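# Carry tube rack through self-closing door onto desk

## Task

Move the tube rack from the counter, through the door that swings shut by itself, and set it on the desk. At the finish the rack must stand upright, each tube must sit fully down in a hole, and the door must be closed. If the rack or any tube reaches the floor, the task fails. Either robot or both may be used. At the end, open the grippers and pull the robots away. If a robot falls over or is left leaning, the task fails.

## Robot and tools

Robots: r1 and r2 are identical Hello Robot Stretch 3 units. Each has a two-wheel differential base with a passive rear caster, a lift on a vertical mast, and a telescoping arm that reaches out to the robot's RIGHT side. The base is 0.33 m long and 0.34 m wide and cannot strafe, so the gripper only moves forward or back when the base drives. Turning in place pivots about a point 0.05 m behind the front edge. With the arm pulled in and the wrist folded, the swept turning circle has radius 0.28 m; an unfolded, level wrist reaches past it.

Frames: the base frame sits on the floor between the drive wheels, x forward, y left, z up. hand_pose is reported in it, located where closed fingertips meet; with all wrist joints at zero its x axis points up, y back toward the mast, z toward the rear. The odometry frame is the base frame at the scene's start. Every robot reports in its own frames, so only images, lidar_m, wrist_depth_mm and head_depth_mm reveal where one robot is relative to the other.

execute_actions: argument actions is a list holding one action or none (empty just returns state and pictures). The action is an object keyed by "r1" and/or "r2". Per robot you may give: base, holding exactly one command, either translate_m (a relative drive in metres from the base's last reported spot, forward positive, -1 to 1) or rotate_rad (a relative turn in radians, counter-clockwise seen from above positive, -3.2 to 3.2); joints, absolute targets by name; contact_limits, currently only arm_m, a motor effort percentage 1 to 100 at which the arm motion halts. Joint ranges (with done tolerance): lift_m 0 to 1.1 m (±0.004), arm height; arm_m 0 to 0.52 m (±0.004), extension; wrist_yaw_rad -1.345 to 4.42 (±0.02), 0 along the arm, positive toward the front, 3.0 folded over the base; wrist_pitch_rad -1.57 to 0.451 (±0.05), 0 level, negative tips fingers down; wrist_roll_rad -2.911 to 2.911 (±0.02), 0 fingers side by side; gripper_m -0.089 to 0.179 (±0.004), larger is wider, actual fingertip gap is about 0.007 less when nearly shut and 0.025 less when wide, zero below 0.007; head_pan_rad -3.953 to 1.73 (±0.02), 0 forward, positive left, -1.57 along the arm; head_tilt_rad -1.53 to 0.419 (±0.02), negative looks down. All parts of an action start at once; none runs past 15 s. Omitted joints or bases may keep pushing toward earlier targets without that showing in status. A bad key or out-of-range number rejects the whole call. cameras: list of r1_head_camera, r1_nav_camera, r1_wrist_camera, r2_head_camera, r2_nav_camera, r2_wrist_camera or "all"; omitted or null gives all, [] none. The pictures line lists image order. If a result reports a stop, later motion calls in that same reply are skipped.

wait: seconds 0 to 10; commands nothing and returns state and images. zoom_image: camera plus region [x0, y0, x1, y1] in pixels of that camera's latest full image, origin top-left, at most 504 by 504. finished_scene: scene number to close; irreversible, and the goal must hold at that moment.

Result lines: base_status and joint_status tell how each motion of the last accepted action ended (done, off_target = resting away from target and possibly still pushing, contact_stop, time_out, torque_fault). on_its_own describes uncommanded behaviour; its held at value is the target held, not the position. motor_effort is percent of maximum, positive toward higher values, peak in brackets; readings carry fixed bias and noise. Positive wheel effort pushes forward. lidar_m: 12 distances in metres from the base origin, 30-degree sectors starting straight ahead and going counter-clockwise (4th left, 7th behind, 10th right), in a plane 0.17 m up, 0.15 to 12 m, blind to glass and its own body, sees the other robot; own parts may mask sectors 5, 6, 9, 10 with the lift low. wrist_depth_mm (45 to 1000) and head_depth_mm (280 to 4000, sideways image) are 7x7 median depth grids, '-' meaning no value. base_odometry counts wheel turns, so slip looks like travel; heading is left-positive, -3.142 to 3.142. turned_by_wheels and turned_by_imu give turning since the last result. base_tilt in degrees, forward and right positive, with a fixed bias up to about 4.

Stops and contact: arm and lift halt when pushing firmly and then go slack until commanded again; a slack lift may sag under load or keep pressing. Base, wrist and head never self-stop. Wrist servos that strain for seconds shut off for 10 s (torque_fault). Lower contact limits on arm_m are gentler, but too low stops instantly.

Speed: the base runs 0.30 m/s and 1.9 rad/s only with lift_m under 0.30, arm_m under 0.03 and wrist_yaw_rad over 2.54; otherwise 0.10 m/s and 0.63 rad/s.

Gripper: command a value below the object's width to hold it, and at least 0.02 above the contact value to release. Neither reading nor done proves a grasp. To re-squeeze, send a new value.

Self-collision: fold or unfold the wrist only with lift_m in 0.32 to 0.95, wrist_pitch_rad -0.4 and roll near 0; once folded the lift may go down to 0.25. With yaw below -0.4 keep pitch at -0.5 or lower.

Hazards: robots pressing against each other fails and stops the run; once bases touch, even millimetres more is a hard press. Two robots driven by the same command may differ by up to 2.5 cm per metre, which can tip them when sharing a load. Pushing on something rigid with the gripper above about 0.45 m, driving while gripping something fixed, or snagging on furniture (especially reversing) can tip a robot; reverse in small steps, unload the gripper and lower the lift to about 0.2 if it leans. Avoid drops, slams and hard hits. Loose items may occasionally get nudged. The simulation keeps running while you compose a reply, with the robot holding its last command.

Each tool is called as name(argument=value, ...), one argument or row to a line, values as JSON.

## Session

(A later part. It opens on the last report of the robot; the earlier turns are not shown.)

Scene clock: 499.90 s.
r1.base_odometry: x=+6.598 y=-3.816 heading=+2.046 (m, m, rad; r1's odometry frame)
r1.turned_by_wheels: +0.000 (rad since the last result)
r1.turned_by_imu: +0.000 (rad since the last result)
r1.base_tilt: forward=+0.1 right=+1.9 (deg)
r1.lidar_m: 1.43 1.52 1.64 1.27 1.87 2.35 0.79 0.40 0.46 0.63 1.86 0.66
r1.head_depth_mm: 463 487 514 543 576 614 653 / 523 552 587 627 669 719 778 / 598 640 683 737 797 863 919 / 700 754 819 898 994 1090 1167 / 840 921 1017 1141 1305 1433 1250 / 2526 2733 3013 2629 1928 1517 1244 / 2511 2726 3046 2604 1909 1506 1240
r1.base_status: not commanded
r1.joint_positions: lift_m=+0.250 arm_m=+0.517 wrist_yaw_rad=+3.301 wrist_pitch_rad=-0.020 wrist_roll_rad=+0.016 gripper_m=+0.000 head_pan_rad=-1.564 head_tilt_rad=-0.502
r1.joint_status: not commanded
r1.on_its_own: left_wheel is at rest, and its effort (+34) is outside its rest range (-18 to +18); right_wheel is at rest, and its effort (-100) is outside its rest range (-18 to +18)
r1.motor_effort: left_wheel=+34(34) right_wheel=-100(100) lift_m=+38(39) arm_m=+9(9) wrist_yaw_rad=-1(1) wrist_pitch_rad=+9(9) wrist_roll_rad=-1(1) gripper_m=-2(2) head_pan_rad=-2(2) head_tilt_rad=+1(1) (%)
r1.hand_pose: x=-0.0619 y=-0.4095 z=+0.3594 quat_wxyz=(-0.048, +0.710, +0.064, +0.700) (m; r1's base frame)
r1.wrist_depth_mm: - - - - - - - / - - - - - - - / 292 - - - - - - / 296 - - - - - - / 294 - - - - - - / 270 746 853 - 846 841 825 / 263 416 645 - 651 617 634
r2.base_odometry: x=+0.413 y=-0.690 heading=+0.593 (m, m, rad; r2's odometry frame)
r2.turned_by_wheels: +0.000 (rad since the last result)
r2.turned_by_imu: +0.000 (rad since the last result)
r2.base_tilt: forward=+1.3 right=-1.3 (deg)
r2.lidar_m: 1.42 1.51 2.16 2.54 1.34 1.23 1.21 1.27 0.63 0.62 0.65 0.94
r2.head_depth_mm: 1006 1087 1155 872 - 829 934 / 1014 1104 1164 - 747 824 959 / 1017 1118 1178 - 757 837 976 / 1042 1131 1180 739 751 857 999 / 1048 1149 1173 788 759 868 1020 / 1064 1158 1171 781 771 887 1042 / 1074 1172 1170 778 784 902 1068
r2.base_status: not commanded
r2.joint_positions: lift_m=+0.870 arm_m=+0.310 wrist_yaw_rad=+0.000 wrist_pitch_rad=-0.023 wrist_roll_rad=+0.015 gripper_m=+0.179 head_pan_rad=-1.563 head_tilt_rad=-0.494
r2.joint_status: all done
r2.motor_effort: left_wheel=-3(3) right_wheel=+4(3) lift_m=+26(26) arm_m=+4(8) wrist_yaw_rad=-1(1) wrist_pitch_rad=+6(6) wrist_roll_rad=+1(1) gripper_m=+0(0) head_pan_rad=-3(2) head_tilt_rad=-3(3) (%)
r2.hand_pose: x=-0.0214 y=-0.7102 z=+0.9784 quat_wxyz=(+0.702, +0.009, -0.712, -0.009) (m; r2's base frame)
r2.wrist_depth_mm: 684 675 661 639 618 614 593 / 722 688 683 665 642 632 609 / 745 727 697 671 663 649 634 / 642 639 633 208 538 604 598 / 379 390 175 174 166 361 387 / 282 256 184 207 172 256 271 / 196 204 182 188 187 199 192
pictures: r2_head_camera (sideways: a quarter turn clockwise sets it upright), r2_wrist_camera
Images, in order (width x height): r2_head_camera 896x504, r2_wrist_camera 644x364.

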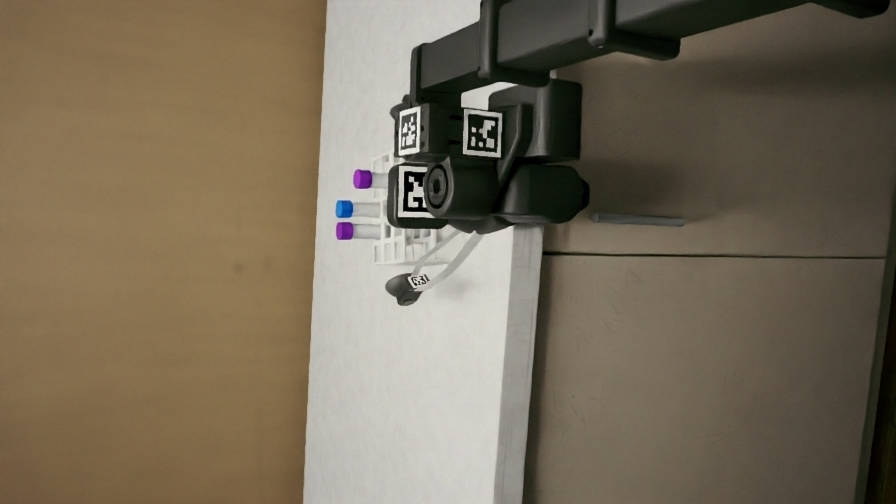

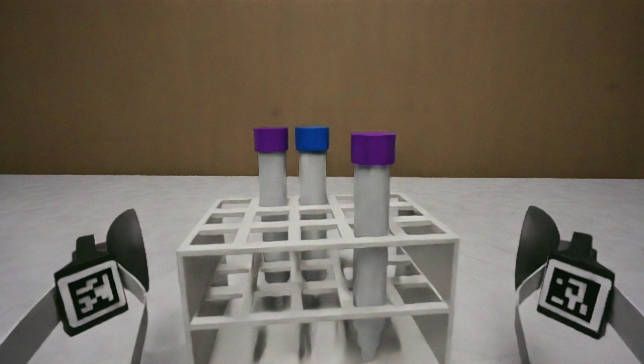

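execute_actions(
  actions=[
    {"r2":{"joints":{"arm_m":0.35}}},
  ],
  cameras=[],
)

execute_actions(
  actions=[
    {"r2":{"joints":{"gripper_m":0.09}}},
  ],
  cameras=[],
)

execute_actions(
  actions=[
    {"r2":{"joints":{"lift_m":0.93}}},
  ],
  cameras=["r2_head_camera","r2_wrist_camera"],
)

Scene clock: 501.87 s.
r1.base_odometry: x=+6.598 y=-3.816 heading=+2.046 (m, m, rad; r1's odometry frame)
r1.turned_by_wheels: +0.000 (rad since the last result)
r1.turned_by_imu: +0.000 (rad since the last result)
r1.base_tilt: forward=+0.4 right=+2.0 (deg)
r1.lidar_m: 1.43 1.52 1.65 1.27 1.86 2.36 0.79 0.40 0.46 0.63 1.87 0.66
r1.head_depth_mm: 463 487 514 544 576 613 656 / 522 553 587 625 669 720 777 / 598 638 684 736 799 866 922 / 699 755 818 895 989 1098 1162 / 842 921 1018 1144 1302 1441 1249 / 2513 2741 3014 2623 1922 1513 1246 / 2546 2754 3039 2628 1914 1507 1242
r1.base_status: not commanded
r1.joint_positions: lift_m=+0.250 arm_m=+0.517 wrist_yaw_rad=+3.301 wrist_pitch_rad=-0.020 wrist_roll_rad=+0.016 gripper_m=+0.000 head_pan_rad=-1.564 head_tilt_rad=-0.502
r1.joint_status: not commanded
r1.on_its_own: left_wheel is at rest, and its effort (+34) is outside its rest range (-18 to +18); right_wheel is at rest, and its effort (-100) is outside its rest range (-18 to +18)
r1.motor_effort: left_wheel=+34(35) right_wheel=-100(100) lift_m=+38(39) arm_m=+9(9) wrist_yaw_rad=-1(1) wrist_pitch_rad=+9(9) wrist_roll_rad=-1(1) gripper_m=-2(3) head_pan_rad=-3(2) head_tilt_rad=+1(1) (%)
r1.hand_pose: x=-0.0619 y=-0.4095 z=+0.3594 quat_wxyz=(-0.048, +0.710, +0.064, +0.700) (m; r1's base frame)
r1.wrist_depth_mm: - - - - - - - / - - - - - - - / 293 - - - - - - / 295 - - - - - - / 296 - - - - - - / 267 742 841 - 851 843 838 / 263 407 627 - 643 631 628
r2.base_odometry: x=+0.413 y=-0.690 heading=+0.593 (m, m, rad; r2's odometry frame)
r2.turned_by_wheels: +0.000 (rad since the last result)
r2.turned_by_imu: +0.000 (rad since the last result)
r2.base_tilt: forward=+1.4 right=-1.3 (deg)
r2.lidar_m: 1.42 1.50 2.16 2.54 1.35 1.23 1.20 1.27 0.63 0.62 0.65 0.93
r2.head_depth_mm: 1002 1088 1158 871 - 823 936 / 1012 1107 1173 - 734 822 957 / 1030 1113 1186 - 745 837 973 / 1036 1135 1171 745 743 854 1002 / 1048 1145 1175 785 757 869 1017 / 1061 1164 1175 782 768 886 1043 / 1074 1170 1167 777 783 905 1074
r2.base_status: not commanded
r2.joint_positions: lift_m=+0.870 arm_m=+0.350 wrist_yaw_rad=+0.000 wrist_pitch_rad=-0.023 wrist_roll_rad=+0.015 gripper_m=+0.179 head_pan_rad=-1.563 head_tilt_rad=-0.494
r2.joint_status: all done
r2.motor_effort: left_wheel=-3(3) right_wheel=+4(5) lift_m=+26(26) arm_m=+4(0) wrist_yaw_rad=-2(0) wrist_pitch_rad=+6(6) wrist_roll_rad=+1(1) gripper_m=-1(0) head_pan_rad=-3(2) head_tilt_rad=-3(3) (%)
r2.hand_pose: x=-0.0214 y=-0.7502 z=+0.9784 quat_wxyz=(+0.702, +0.009, -0.712, -0.009) (m; r2's base frame)
r2.wrist_depth_mm: 645 636 620 594 591 576 560 / 666 652 646 625 598 591 574 / 694 678 664 635 616 623 606 / 646 639 629 178 123 627 604 / 373 388 175 173 146 359 387 / 280 128 164 172 129 143 270 / 195 188 170 150 134 183 191
pictures: none
No camera images: the call's "cameras" was empty. Leave "cameras" out to get every camera's image.

Scene clock: 503.23 s.
r1.base_odometry: x=+6.598 y=-3.816 heading=+2.046 (m, m, rad; r1's odometry frame)
r1.turned_by_wheels: +0.000 (rad since the last result)
r1.turned_by_imu: +0.000 (rad since the last result)
r1.base_tilt: forward=+0.3 right=+1.9 (deg)
r1.lidar_m: 1.42 1.52 1.65 1.27 1.87 2.36 0.79 0.41 0.46 0.63 1.86 0.66
r1.head_depth_mm: 464 487 514 544 576 614 656 / 523 552 586 626 670 719 778 / 598 637 685 735 798 863 918 / 696 757 820 896 990 1093 1170 / 838 924 1017 1141 1293 1432 1247 / 2499 2743 3024 2633 1926 1514 1242 / 2497 2747 3017 2596 1919 1502 1241
r1.base_status: not commanded
r1.joint_positions: lift_m=+0.250 arm_m=+0.517 wrist_yaw_rad=+3.301 wrist_pitch_rad=-0.020 wrist_roll_rad=+0.016 gripper_m=+0.000 head_pan_rad=-1.564 head_tilt_rad=-0.502
r1.joint_status: not commanded
r1.on_its_own: left_wheel is at rest, and its effort (+34) is outside its rest range (-18 to +18); right_wheel is at rest, and its effort (-100) is outside its rest range (-18 to +18)
r1.motor_effort: left_wheel=+34(34) right_wheel=-100(100) lift_m=+38(39) arm_m=+9(9) wrist_yaw_rad=-1(1) wrist_pitch_rad=+10(9) wrist_roll_rad=-1(1) gripper_m=-3(2) head_pan_rad=-3(3) head_tilt_rad=+1(1) (%)
r1.hand_pose: x=-0.0619 y=-0.4095 z=+0.3594 quat_wxyz=(-0.048, +0.710, +0.064, +0.700) (m; r1's base frame)
r1.wrist_depth_mm: - - - - - - - / - - - - - - - / 293 - - - - - - / 294 - - - - - - / 294 - - - - - - / 269 741 838 - 839 847 834 / 264 413 640 - 655 645 635
r2.base_odometry: x=+0.413 y=-0.690 heading=+0.593 (m, m, rad; r2's odometry frame)
r2.turned_by_wheels: +0.000 (rad since the last result)
r2.turned_by_imu: +0.000 (rad since the last result)
r2.base_tilt: forward=+1.4 right=-1.4 (deg)
r2.lidar_m: 1.42 1.51 2.15 2.54 1.35 1.23 1.21 1.27 0.63 0.62 0.65 0.93
r2.head_depth_mm: 1004 1096 1150 877 - 828 937 / 1014 1106 1173 - 733 826 955 / 1027 1125 1187 - 746 836 977 / 1038 1140 1183 751 744 853 998 / 1052 1145 1170 785 759 867 1018 / 1059 1163 1177 781 772 888 1046 / 1068 1173 1166 781 784 903 1069
r2.base_status: not commanded
r2.joint_positions: lift_m=+0.870 arm_m=+0.350 wrist_yaw_rad=+0.000 wrist_pitch_rad=-0.023 wrist_roll_rad=+0.015 gripper_m=+0.091 head_pan_rad=-1.563 head_tilt_rad=-0.494
r2.joint_status: all done
r2.motor_effort: left_wheel=-2(3) right_wheel=+4(3) lift_m=+26(26) arm_m=+4(5) wrist_yaw_rad=-1(0) wrist_pitch_rad=+6(6) wrist_roll_rad=+1(1) gripper_m=-23(100) head_pan_rad=-3(2) head_tilt_rad=-3(3) (%)
r2.hand_pose: x=-0.0214 y=-0.7502 z=+0.9784 quat_wxyz=(+0.702, +0.009, -0.712, -0.009) (m; r2's base frame)
r2.wrist_depth_mm: 644 632 614 611 594 565 564 / 675 652 632 619 605 589 576 / 700 679 666 629 624 612 593 / 647 642 633 190 209 626 594 / 377 405 177 174 146 390 355 / 267 - 165 183 143 149 258 / 205 204 149 156 144 191 199
pictures: none
No camera images: the call's "cameras" was empty. Leave "cameras" out to get every camera's image.

Scene clock: 504.60 s.
r1.base_odometry: x=+6.598 y=-3.816 heading=+2.046 (m, m, rad; r1's odometry frame)
r1.turned_by_wheels: +0.000 (rad since the last result)
r1.turned_by_imu: +0.000 (rad since the last result)
r1.base_tilt: forward=+0.2 right=+1.8 (deg)
r1.lidar_m: 1.42 1.52 1.64 1.27 1.87 2.36 0.79 0.40 0.46 0.63 1.86 0.66
r1.head_depth_mm: 464 488 515 543 576 613 656 / 521 553 588 626 670 719 777 / 598 639 685 738 797 864 920 / 699 755 820 897 994 1090 1163 / 841 917 1017 1142 1295 1429 1247 / 2502 2757 3010 2661 1931 1508 1247 / 2529 2766 3022 2620 1914 1503 1239
r1.base_status: not commanded
r1.joint_positions: lift_m=+0.250 arm_m=+0.517 wrist_yaw_rad=+3.301 wrist_pitch_rad=-0.020 wrist_roll_rad=+0.016 gripper_m=+0.000 head_pan_rad=-1.564 head_tilt_rad=-0.502
r1.joint_status: not commanded
r1.on_its_own: left_wheel is at rest, and its effort (+34) is outside its rest range (-18 to +18); right_wheel is at rest, and its effort (-100) is outside its rest range (-18 to +18)
r1.motor_effort: left_wheel=+34(34) right_wheel=-100(100) lift_m=+39(39) arm_m=+9(9) wrist_yaw_rad=-1(1) wrist_pitch_rad=+10(9) wrist_roll_rad=-1(2) gripper_m=-2(3) head_pan_rad=-3(3) head_tilt_rad=+1(1) (%)
r1.hand_pose: x=-0.0619 y=-0.4095 z=+0.3594 quat_wxyz=(-0.048, +0.710, +0.064, +0.700) (m; r1's base frame)
r1.wrist_depth_mm: - - - - - - - / - - - - - - - / 292 - - - - - - / 292 - - - - - - / 291 - - - - - - / 269 752 847 - 847 842 827 / 262 411 649 - 645 628 625
r2.base_odometry: x=+0.413 y=-0.690 heading=+0.593 (m, m, rad; r2's odometry frame)
r2.turned_by_wheels: +0.000 (rad since the last result)
r2.turned_by_imu: +0.000 (rad since the last result)
r2.base_tilt: forward=+1.3 right=-1.3 (deg)
r2.lidar_m: 1.42 1.50 2.16 2.54 1.34 1.23 1.20 1.27 0.63 0.62 0.65 0.93
r2.head_depth_mm: 1003 1095 1170 - 727 809 937 / 1014 1102 1177 718 722 825 957 / 1027 1118 1182 - 735 840 977 / 1033 1133 1176 780 745 851 999 / 1055 1144 1177 784 760 869 1020 / 1062 1161 1166 784 772 890 1047 / 1074 1178 1170 777 784 906 1071
r2.base_status: not commanded
r2.joint_positions: lift_m=+0.930 arm_m=+0.350 wrist_yaw_rad=+0.000 wrist_pitch_rad=-0.026 wrist_roll_rad=+0.015 gripper_m=+0.094 head_pan_rad=-1.563 head_tilt_rad=-0.494
r2.joint_status: all done
r2.motor_effort: left_wheel=-3(2) right_wheel=+4(4) lift_m=+27(30) arm_m=+4(4) wrist_yaw_rad=+0(0) wrist_pitch_rad=+7(7) wrist_roll_rad=+1(1) gripper_m=-21(23) head_pan_rad=-3(3) head_tilt_rad=-3(3) (%)
r2.hand_pose: x=-0.0214 y=-0.7502 z=+1.0378 quat_wxyz=(+0.702, +0.010, -0.712, -0.009) (m; r2's base frame)
r2.wrist_depth_mm: 648 637 615 608 588 573 553 / 674 658 634 623 610 587 576 / 698 687 663 630 619 608 596 / 734 705 689 189 626 624 613 / 543 589 181 180 147 557 510 / 386 - 166 185 143 149 367 / 297 295 149 155 144 276 285
pictures: r2_head_camera (sideways: a quarter turn clockwise sets it upright), r2_wrist_camera
Images, in order (width x height): r2_head_camera 896x504, r2_wrist_camera 644x364.

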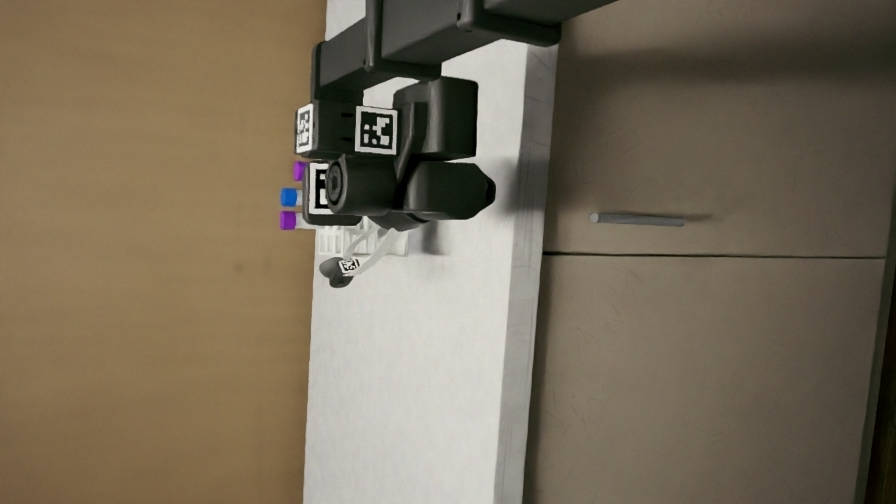

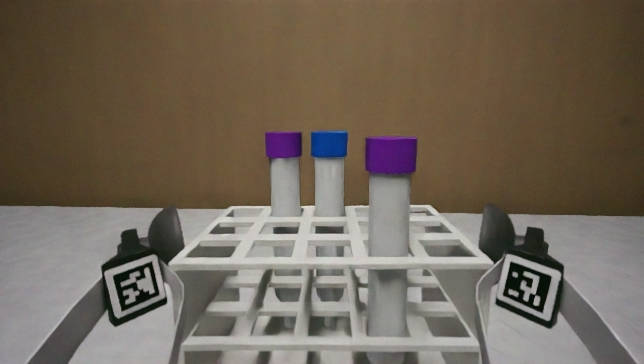

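execute_actions(
  actions=[
    {"r2":{"joints":{"arm_m":0.0}}},
  ],
  cameras=[],
)

execute_actions(
  actions=[
    {"r2":{"base":{"rotate_rad":1.2},"joints":{"wrist_yaw_rad":1.57,"head_pan_rad":0,"head_tilt_rad":-0.5}}},
  ],
  cameras=["r2_nav_camera","r2_wrist_camera"],
)

Scene clock: 509.00 s.
r1.base_odometry: x=+6.598 y=-3.816 heading=+2.046 (m, m, rad; r1's odometry frame)
r1.turned_by_wheels: +0.000 (rad since the last result)
r1.turned_by_imu: +0.000 (rad since the last result)
r1.base_tilt: forward=+0.2 right=+1.8 (deg)
r1.lidar_m: 1.43 1.53 1.65 1.27 1.86 2.36 0.79 0.40 0.46 0.63 1.87 0.66
r1.head_depth_mm: 464 488 514 544 575 614 655 / 522 553 587 627 671 719 777 / 598 639 683 735 798 863 922 / 698 753 821 898 986 1092 1165 / 843 916 1021 1140 1301 1438 1248 / 2500 2713 3012 2625 1917 1514 1246 / 2529 2746 3045 2613 1907 1504 1245
r1.base_status: not commanded
r1.joint_positions: lift_m=+0.250 arm_m=+0.517 wrist_yaw_rad=+3.301 wrist_pitch_rad=-0.020 wrist_roll_rad=+0.016 gripper_m=+0.000 head_pan_rad=-1.564 head_tilt_rad=-0.502
r1.joint_status: not commanded
r1.on_its_own: left_wheel is at rest, and its effort (+34) is outside its rest range (-18 to +18); right_wheel is at rest, and its effort (-100) is outside its rest range (-18 to +18)
r1.motor_effort: left_wheel=+34(34) right_wheel=-100(100) lift_m=+39(39) arm_m=+9(9) wrist_yaw_rad=-1(1) wrist_pitch_rad=+9(9) wrist_roll_rad=-1(2) gripper_m=-1(3) head_pan_rad=-3(3) head_tilt_rad=+1(1) (%)
r1.hand_pose: x=-0.0619 y=-0.4095 z=+0.3594 quat_wxyz=(-0.048, +0.710, +0.064, +0.700) (m; r1's base frame)
r1.wrist_depth_mm: - - - - - - - / - - - - - - - / 295 - - - - - - / 294 - - - - - - / 292 - - - - - - / 270 747 870 - 854 839 840 / 264 411 644 - 661 624 625
r2.base_odometry: x=+0.413 y=-0.690 heading=+0.593 (m, m, rad; r2's odometry frame)
r2.turned_by_wheels: +0.000 (rad since the last result)
r2.turned_by_imu: -0.001 (rad since the last result)
r2.base_tilt: forward=+1.4 right=-1.4 (deg)
r2.lidar_m: 1.42 1.50 2.15 2.53 1.34 1.23 1.20 1.27 0.63 0.62 0.65 0.93
r2.head_depth_mm: 1002 1093 1147 796 713 780 - / 1016 1106 1165 786 440 811 - / 1032 1119 1184 751 435 - - / 1038 1127 1176 749 454 853 1013 / 1048 1147 1174 787 776 874 1018 / 1057 1158 1171 782 769 893 1045 / 1077 1178 1171 779 783 903 1067
r2.base_status: not commanded
r2.joint_positions: lift_m=+0.930 arm_m=+0.001 wrist_yaw_rad=+0.000 wrist_pitch_rad=-0.027 wrist_roll_rad=+0.015 gripper_m=+0.094 head_pan_rad=-1.563 head_tilt_rad=-0.494
r2.joint_status: all done
r2.motor_effort: left_wheel=-2(3) right_wheel=+4(4) lift_m=+27(27) arm_m=-4(6) wrist_yaw_rad=+1(1) wrist_pitch_rad=+7(7) wrist_roll_rad=+1(1) gripper_m=-22(21) head_pan_rad=-2(3) head_tilt_rad=-3(3) (%)
r2.hand_pose: x=-0.0214 y=-0.4010 z=+1.0376 quat_wxyz=(+0.702, +0.010, -0.712, -0.010) (m; r2's base frame)
r2.wrist_depth_mm: - 982 986 947 900 901 889 / - - 977 982 959 907 901 / - - - - 958 966 917 / 935 914 919 188 689 886 954 / 539 585 181 180 148 562 517 / 433 - 166 185 142 149 371 / 478 460 150 155 143 405 396
pictures: none
No camera images: the call's "cameras" was empty. Leave "cameras" out to get every camera's image.

Scene clock: 511.83 s.
r1.base_odometry: x=+6.598 y=-3.816 heading=+2.046 (m, m, rad; r1's odometry frame)
r1.turned_by_wheels: +0.000 (rad since the last result)
r1.turned_by_imu: +0.000 (rad since the last result)
r1.base_tilt: forward=+0.2 right=+1.7 (deg)
r1.lidar_m: 1.43 1.52 1.65 1.27 1.87 2.35 0.79 0.40 0.46 0.63 1.86 0.66
r1.head_depth_mm: 463 489 513 543 576 614 654 / 523 552 587 626 670 718 777 / 598 638 685 737 799 865 918 / 700 754 819 893 988 1096 1163 / 843 917 1018 1142 1304 1433 1245 / 2514 2733 3021 2649 1923 1512 1244 / 2527 2767 3015 2597 1901 1499 1238
r1.base_status: not commanded
r1.joint_positions: lift_m=+0.250 arm_m=+0.517 wrist_yaw_rad=+3.301 wrist_pitch_rad=-0.020 wrist_roll_rad=+0.016 gripper_m=+0.000 head_pan_rad=-1.564 head_tilt_rad=-0.502
r1.joint_status: not commanded
r1.on_its_own: left_wheel is at rest, and its effort (+34) is outside its rest range (-18 to +18); right_wheel is at rest, and its effort (-100) is outside its rest range (-18 to +18)
r1.motor_effort: left_wheel=+34(34) right_wheel=-100(100) lift_m=+38(39) arm_m=+9(10) wrist_yaw_rad=-1(1) wrist_pitch_rad=+9(9) wrist_roll_rad=-1(1) gripper_m=-3(2) head_pan_rad=-2(3) head_tilt_rad=+1(1) (%)
r1.hand_pose: x=-0.0619 y=-0.4095 z=+0.3594 quat_wxyz=(-0.048, +0.710, +0.064, +0.700) (m; r1's base frame)
r1.wrist_depth_mm: - - - - - - - / - - - - - - - / 294 - - - - - - / 294 - - - - - - / 294 - - - - - - / 269 753 833 - 849 831 831 / 264 411 634 - 658 629 626
r2.base_odometry: x=+0.413 y=-0.690 heading=+1.792 (m, m, rad; r2's odometry frame)
r2.turned_by_wheels: +1.200 (rad since the last result)
r2.turned_by_imu: +1.215 (rad since the last result)
r2.base_tilt: forward=+1.5 right=-1.4 (deg)
r2.lidar_m: 2.54 1.34 1.34 1.21 1.20 0.74 0.62 0.62 0.69 1.14 1.42 1.61
r2.head_depth_mm: 2274 2362 2480 2500 1980 320 - / 2432 2661 2883 2671 1992 1607 1245 / 2326 2554 2867 2683 1967 1580 1313 / 2266 2482 2753 2629 1966 1583 1307 / 2192 2412 2651 2642 1973 1580 1309 / 2128 2357 2545 2624 1976 1566 1313 / 2084 2279 2502 2617 1965 1562 1299
r2.base_status: done
r2.joint_positions: lift_m=+0.930 arm_m=+0.001 wrist_yaw_rad=+1.569 wrist_pitch_rad=-0.027 wrist_roll_rad=+0.015 gripper_m=+0.094 head_pan_rad=-0.007 head_tilt_rad=-0.494
r2.joint_status: all done
r2.motor_effort: left_wheel=-3(5) right_wheel=+5(9) lift_m=+27(27) arm_m=-4(4) wrist_yaw_rad=+1(0) wrist_pitch_rad=+7(7) wrist_roll_rad=+1(1) gripper_m=-22(22) head_pan_rad=+2(31) head_tilt_rad=-3(3) (%)
r2.hand_pose: x=+0.2341 y=-0.1460 z=+1.0376 quat_wxyz=(+0.504, +0.510, -0.497, +0.489) (m; r2's base frame)
r2.wrist_depth_mm: - - - - - - - / - - - - - - - / - - - - - - - / - - - 191 - - - / - - 182 180 148 - - / - - 166 186 142 149 - / - - 149 156 144 - -
pictures: r2_nav_camera (sideways: a quarter turn counterclockwise sets it upright), r2_wrist_camera
Images, in order (width x height): r2_nav_camera 672x504, r2_wrist_camera 644x364.

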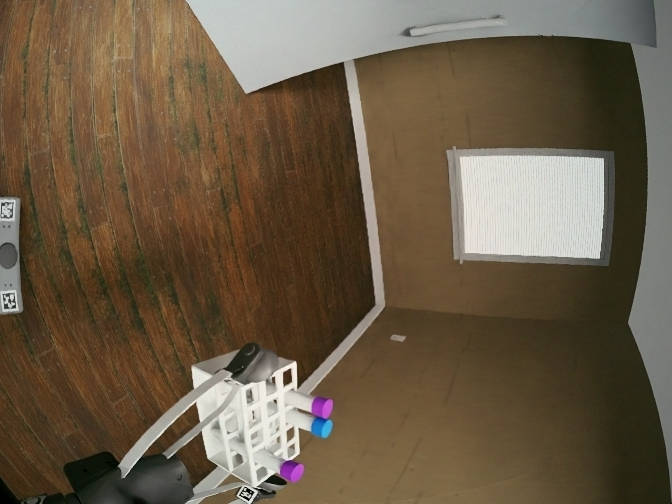

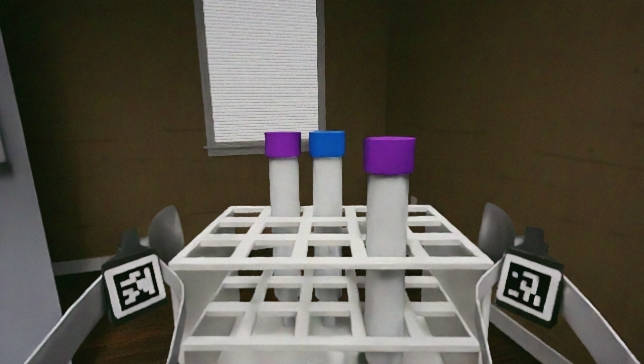

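execute_actions(
  actions=[
    {"r2":{"base":{"rotate_rad":0.95}}},
  ],
  cameras=[],
)

execute_actions(
  actions=[
    {"r2":{"base":{"translate_m":1.0}}},
  ],
  cameras=["r2_nav_camera"],
)

Scene clock: 515.03 s.
r1.base_odometry: x=+6.598 y=-3.816 heading=+2.046 (m, m, rad; r1's odometry frame)
r1.turned_by_wheels: +0.000 (rad since the last result)
r1.turned_by_imu: +0.000 (rad since the last result)
r1.base_tilt: forward=+0.2 right=+1.9 (deg)
r1.lidar_m: 1.43 1.53 1.65 1.27 1.86 2.36 0.79 0.41 0.46 0.63 1.86 0.66
r1.head_depth_mm: 464 488 515 543 576 612 654 / 522 553 588 625 669 719 780 / 597 638 685 737 799 865 917 / 699 753 821 893 985 1092 1168 / 842 921 1019 1145 1304 1430 1253 / 2522 2753 3022 2628 1919 1516 1245 / 2530 2768 3017 2616 1892 1498 1237
r1.base_status: not commanded
r1.joint_positions: lift_m=+0.250 arm_m=+0.517 wrist_yaw_rad=+3.301 wrist_pitch_rad=-0.020 wrist_roll_rad=+0.016 gripper_m=+0.000 head_pan_rad=-1.564 head_tilt_rad=-0.502
r1.joint_status: not commanded
r1.on_its_own: left_wheel is at rest, and its effort (+35) is outside its rest range (-18 to +18); right_wheel is at rest, and its effort (-100) is outside its rest range (-18 to +18)
r1.motor_effort: left_wheel=+35(34) right_wheel=-100(100) lift_m=+38(38) arm_m=+9(9) wrist_yaw_rad=-1(1) wrist_pitch_rad=+9(9) wrist_roll_rad=-1(1) gripper_m=-2(2) head_pan_rad=-2(3) head_tilt_rad=+1(1) (%)
r1.hand_pose: x=-0.0619 y=-0.4095 z=+0.3594 quat_wxyz=(-0.048, +0.710, +0.064, +0.700) (m; r1's base frame)
r1.wrist_depth_mm: - - - - - - - / - - - - - - - / 292 - - - - - - / 293 - - - - - - / 292 - - - - - - / 269 726 861 - 851 861 838 / 262 408 633 - 663 633 620
r2.base_odometry: x=+0.413 y=-0.690 heading=+2.742 (m, m, rad; r2's odometry frame)
r2.turned_by_wheels: +0.950 (rad since the last result)
r2.turned_by_imu: +0.962 (rad since the last result)
r2.base_tilt: forward=+1.3 right=-1.3 (deg)
r2.lidar_m: 1.33 1.22 1.20 0.79 0.62 0.62 0.66 0.99 1.42 1.53 2.29 1.37
r2.head_depth_mm: 1085 1180 1317 2328 1917 320 - / 1099 1208 1318 1470 1655 1596 1253 / 1113 1213 1334 1473 1679 1576 1312 / 1124 1222 1345 1504 1693 1580 1308 / 1130 1238 1365 1514 1717 1582 1312 / 1135 1250 1376 1544 1739 1561 1300 / 1144 1258 1364 1485 1631 1572 1301
r2.base_status: done
r2.joint_positions: lift_m=+0.930 arm_m=+0.001 wrist_yaw_rad=+1.569 wrist_pitch_rad=-0.027 wrist_roll_rad=+0.015 gripper_m=+0.094 head_pan_rad=-0.007 head_tilt_rad=-0.494
r2.joint_status: not commanded
r2.motor_effort: left_wheel=-3(6) right_wheel=+4(10) lift_m=+27(27) arm_m=-4(4) wrist_yaw_rad=+1(0) wrist_pitch_rad=+7(7) wrist_roll_rad=+1(2) gripper_m=-23(21) head_pan_rad=+3(1) head_tilt_rad=-3(3) (%)
r2.hand_pose: x=+0.2341 y=-0.1460 z=+1.0376 quat_wxyz=(+0.504, +0.510, -0.497, +0.489) (m; r2's base frame)
r2.wrist_depth_mm: 998 - - - - - - / - - - - - - - / - - - - - - - / - - - 191 - - - / - - 181 180 147 - - / - - 166 185 143 149 - / - - 149 156 144 - -
pictures: none
No camera images: the call's "cameras" was empty. Leave "cameras" out to get every camera's image.

Scene clock: 526.03 s.
r1.base_odometry: x=+6.598 y=-3.816 heading=+2.046 (m, m, rad; r1's odometry frame)
r1.turned_by_wheels: +0.000 (rad since the last result)
r1.turned_by_imu: -0.001 (rad since the last result)
r1.base_tilt: forward=+0.1 right=+1.8 (deg)
r1.lidar_m: 1.43 1.52 1.64 1.27 1.86 2.36 0.79 0.41 0.46 0.63 1.87 0.66
r1.head_depth_mm: 464 488 514 543 576 614 654 / 523 555 587 626 670 721 777 / 597 638 685 738 800 862 921 / 700 753 822 894 994 1093 1169 / 840 919 1015 1142 1297 1436 1251 / 2531 2749 3022 2631 1926 1509 1248 / 2536 2753 2997 2607 1919 1504 1241
r1.base_status: not commanded
r1.joint_positions: lift_m=+0.250 arm_m=+0.517 wrist_yaw_rad=+3.301 wrist_pitch_rad=-0.020 wrist_roll_rad=+0.016 gripper_m=+0.000 head_pan_rad=-1.564 head_tilt_rad=-0.502
r1.joint_status: not commanded
r1.on_its_own: left_wheel is at rest, and its effort (+34) is outside its rest range (-18 to +18); right_wheel is at rest, and its effort (-100) is outside its rest range (-18 to +18)
r1.motor_effort: left_wheel=+34(34) right_wheel=-100(100) lift_m=+38(38) arm_m=+9(9) wrist_yaw_rad=-2(1) wrist_pitch_rad=+9(9) wrist_roll_rad=-1(1) gripper_m=-2(2) head_pan_rad=-2(2) head_tilt_rad=+1(1) (%)
r1.hand_pose: x=-0.0619 y=-0.4095 z=+0.3594 quat_wxyz=(-0.048, +0.710, +0.064, +0.700) (m; r1's base frame)
r1.wrist_depth_mm: - - - - - - - / - - - - - - - / 289 - - - - - - / 291 - - - - - - / 297 - - - - - - / 268 763 846 - 828 847 823 / 262 408 645 - 651 628 620
r2.base_odometry: x=-0.508 y=-0.301 heading=+2.742 (m, m, rad; r2's odometry frame)
r2.turned_by_wheels: +0.000 (rad since the last result)
r2.turned_by_imu: -0.001 (rad since the last result)
r2.base_tilt: forward=+1.3 right=-1.3 (deg)
r2.lidar_m: 0.34 0.36 0.51 0.66 0.99 1.42 1.53 2.04 2.02 2.17 0.46 0.35
r2.head_depth_mm: - - 292 321 360 319 - / - - 294 324 364 406 504 / - - 296 327 368 420 490 / - - 298 332 373 427 499 / - - 301 335 378 433 507 / - 285 304 339 383 439 515 / - 286 307 343 387 445 525
r2.base_status: done
r2.joint_positions: lift_m=+0.930 arm_m=+0.001 wrist_yaw_rad=+1.569 wrist_pitch_rad=-0.027 wrist_roll_rad=+0.015 gripper_m=+0.094 head_pan_rad=-0.007 head_tilt_rad=-0.494
r2.joint_status: not commanded
r2.motor_effort: left_wheel=-3(3) right_wheel=+5(10) lift_m=+27(27) arm_m=-4(4) wrist_yaw_rad=+1(1) wrist_pitch_rad=+7(7) wrist_roll_rad=+1(2) gripper_m=-21(22) head_pan_rad=+2(2) head_tilt_rad=-3(3) (%)
r2.hand_pose: x=+0.2341 y=-0.1460 z=+1.0376 quat_wxyz=(+0.504, +0.510, -0.497, +0.489) (m; r2's base frame)
r2.wrist_depth_mm: 252 249 241 237 233 230 225 / 261 257 251 247 240 236 230 / 271 266 260 252 248 246 238 / 282 276 269 190 255 253 249 / 293 286 182 181 147 258 255 / 306 - 165 185 142 149 241 / 320 312 150 155 144 281 274
pictures: r2_nav_camera (sideways: a quarter turn counterclockwise sets it upright)
Images, in order (width x height): r2_nav_camera 672x504.

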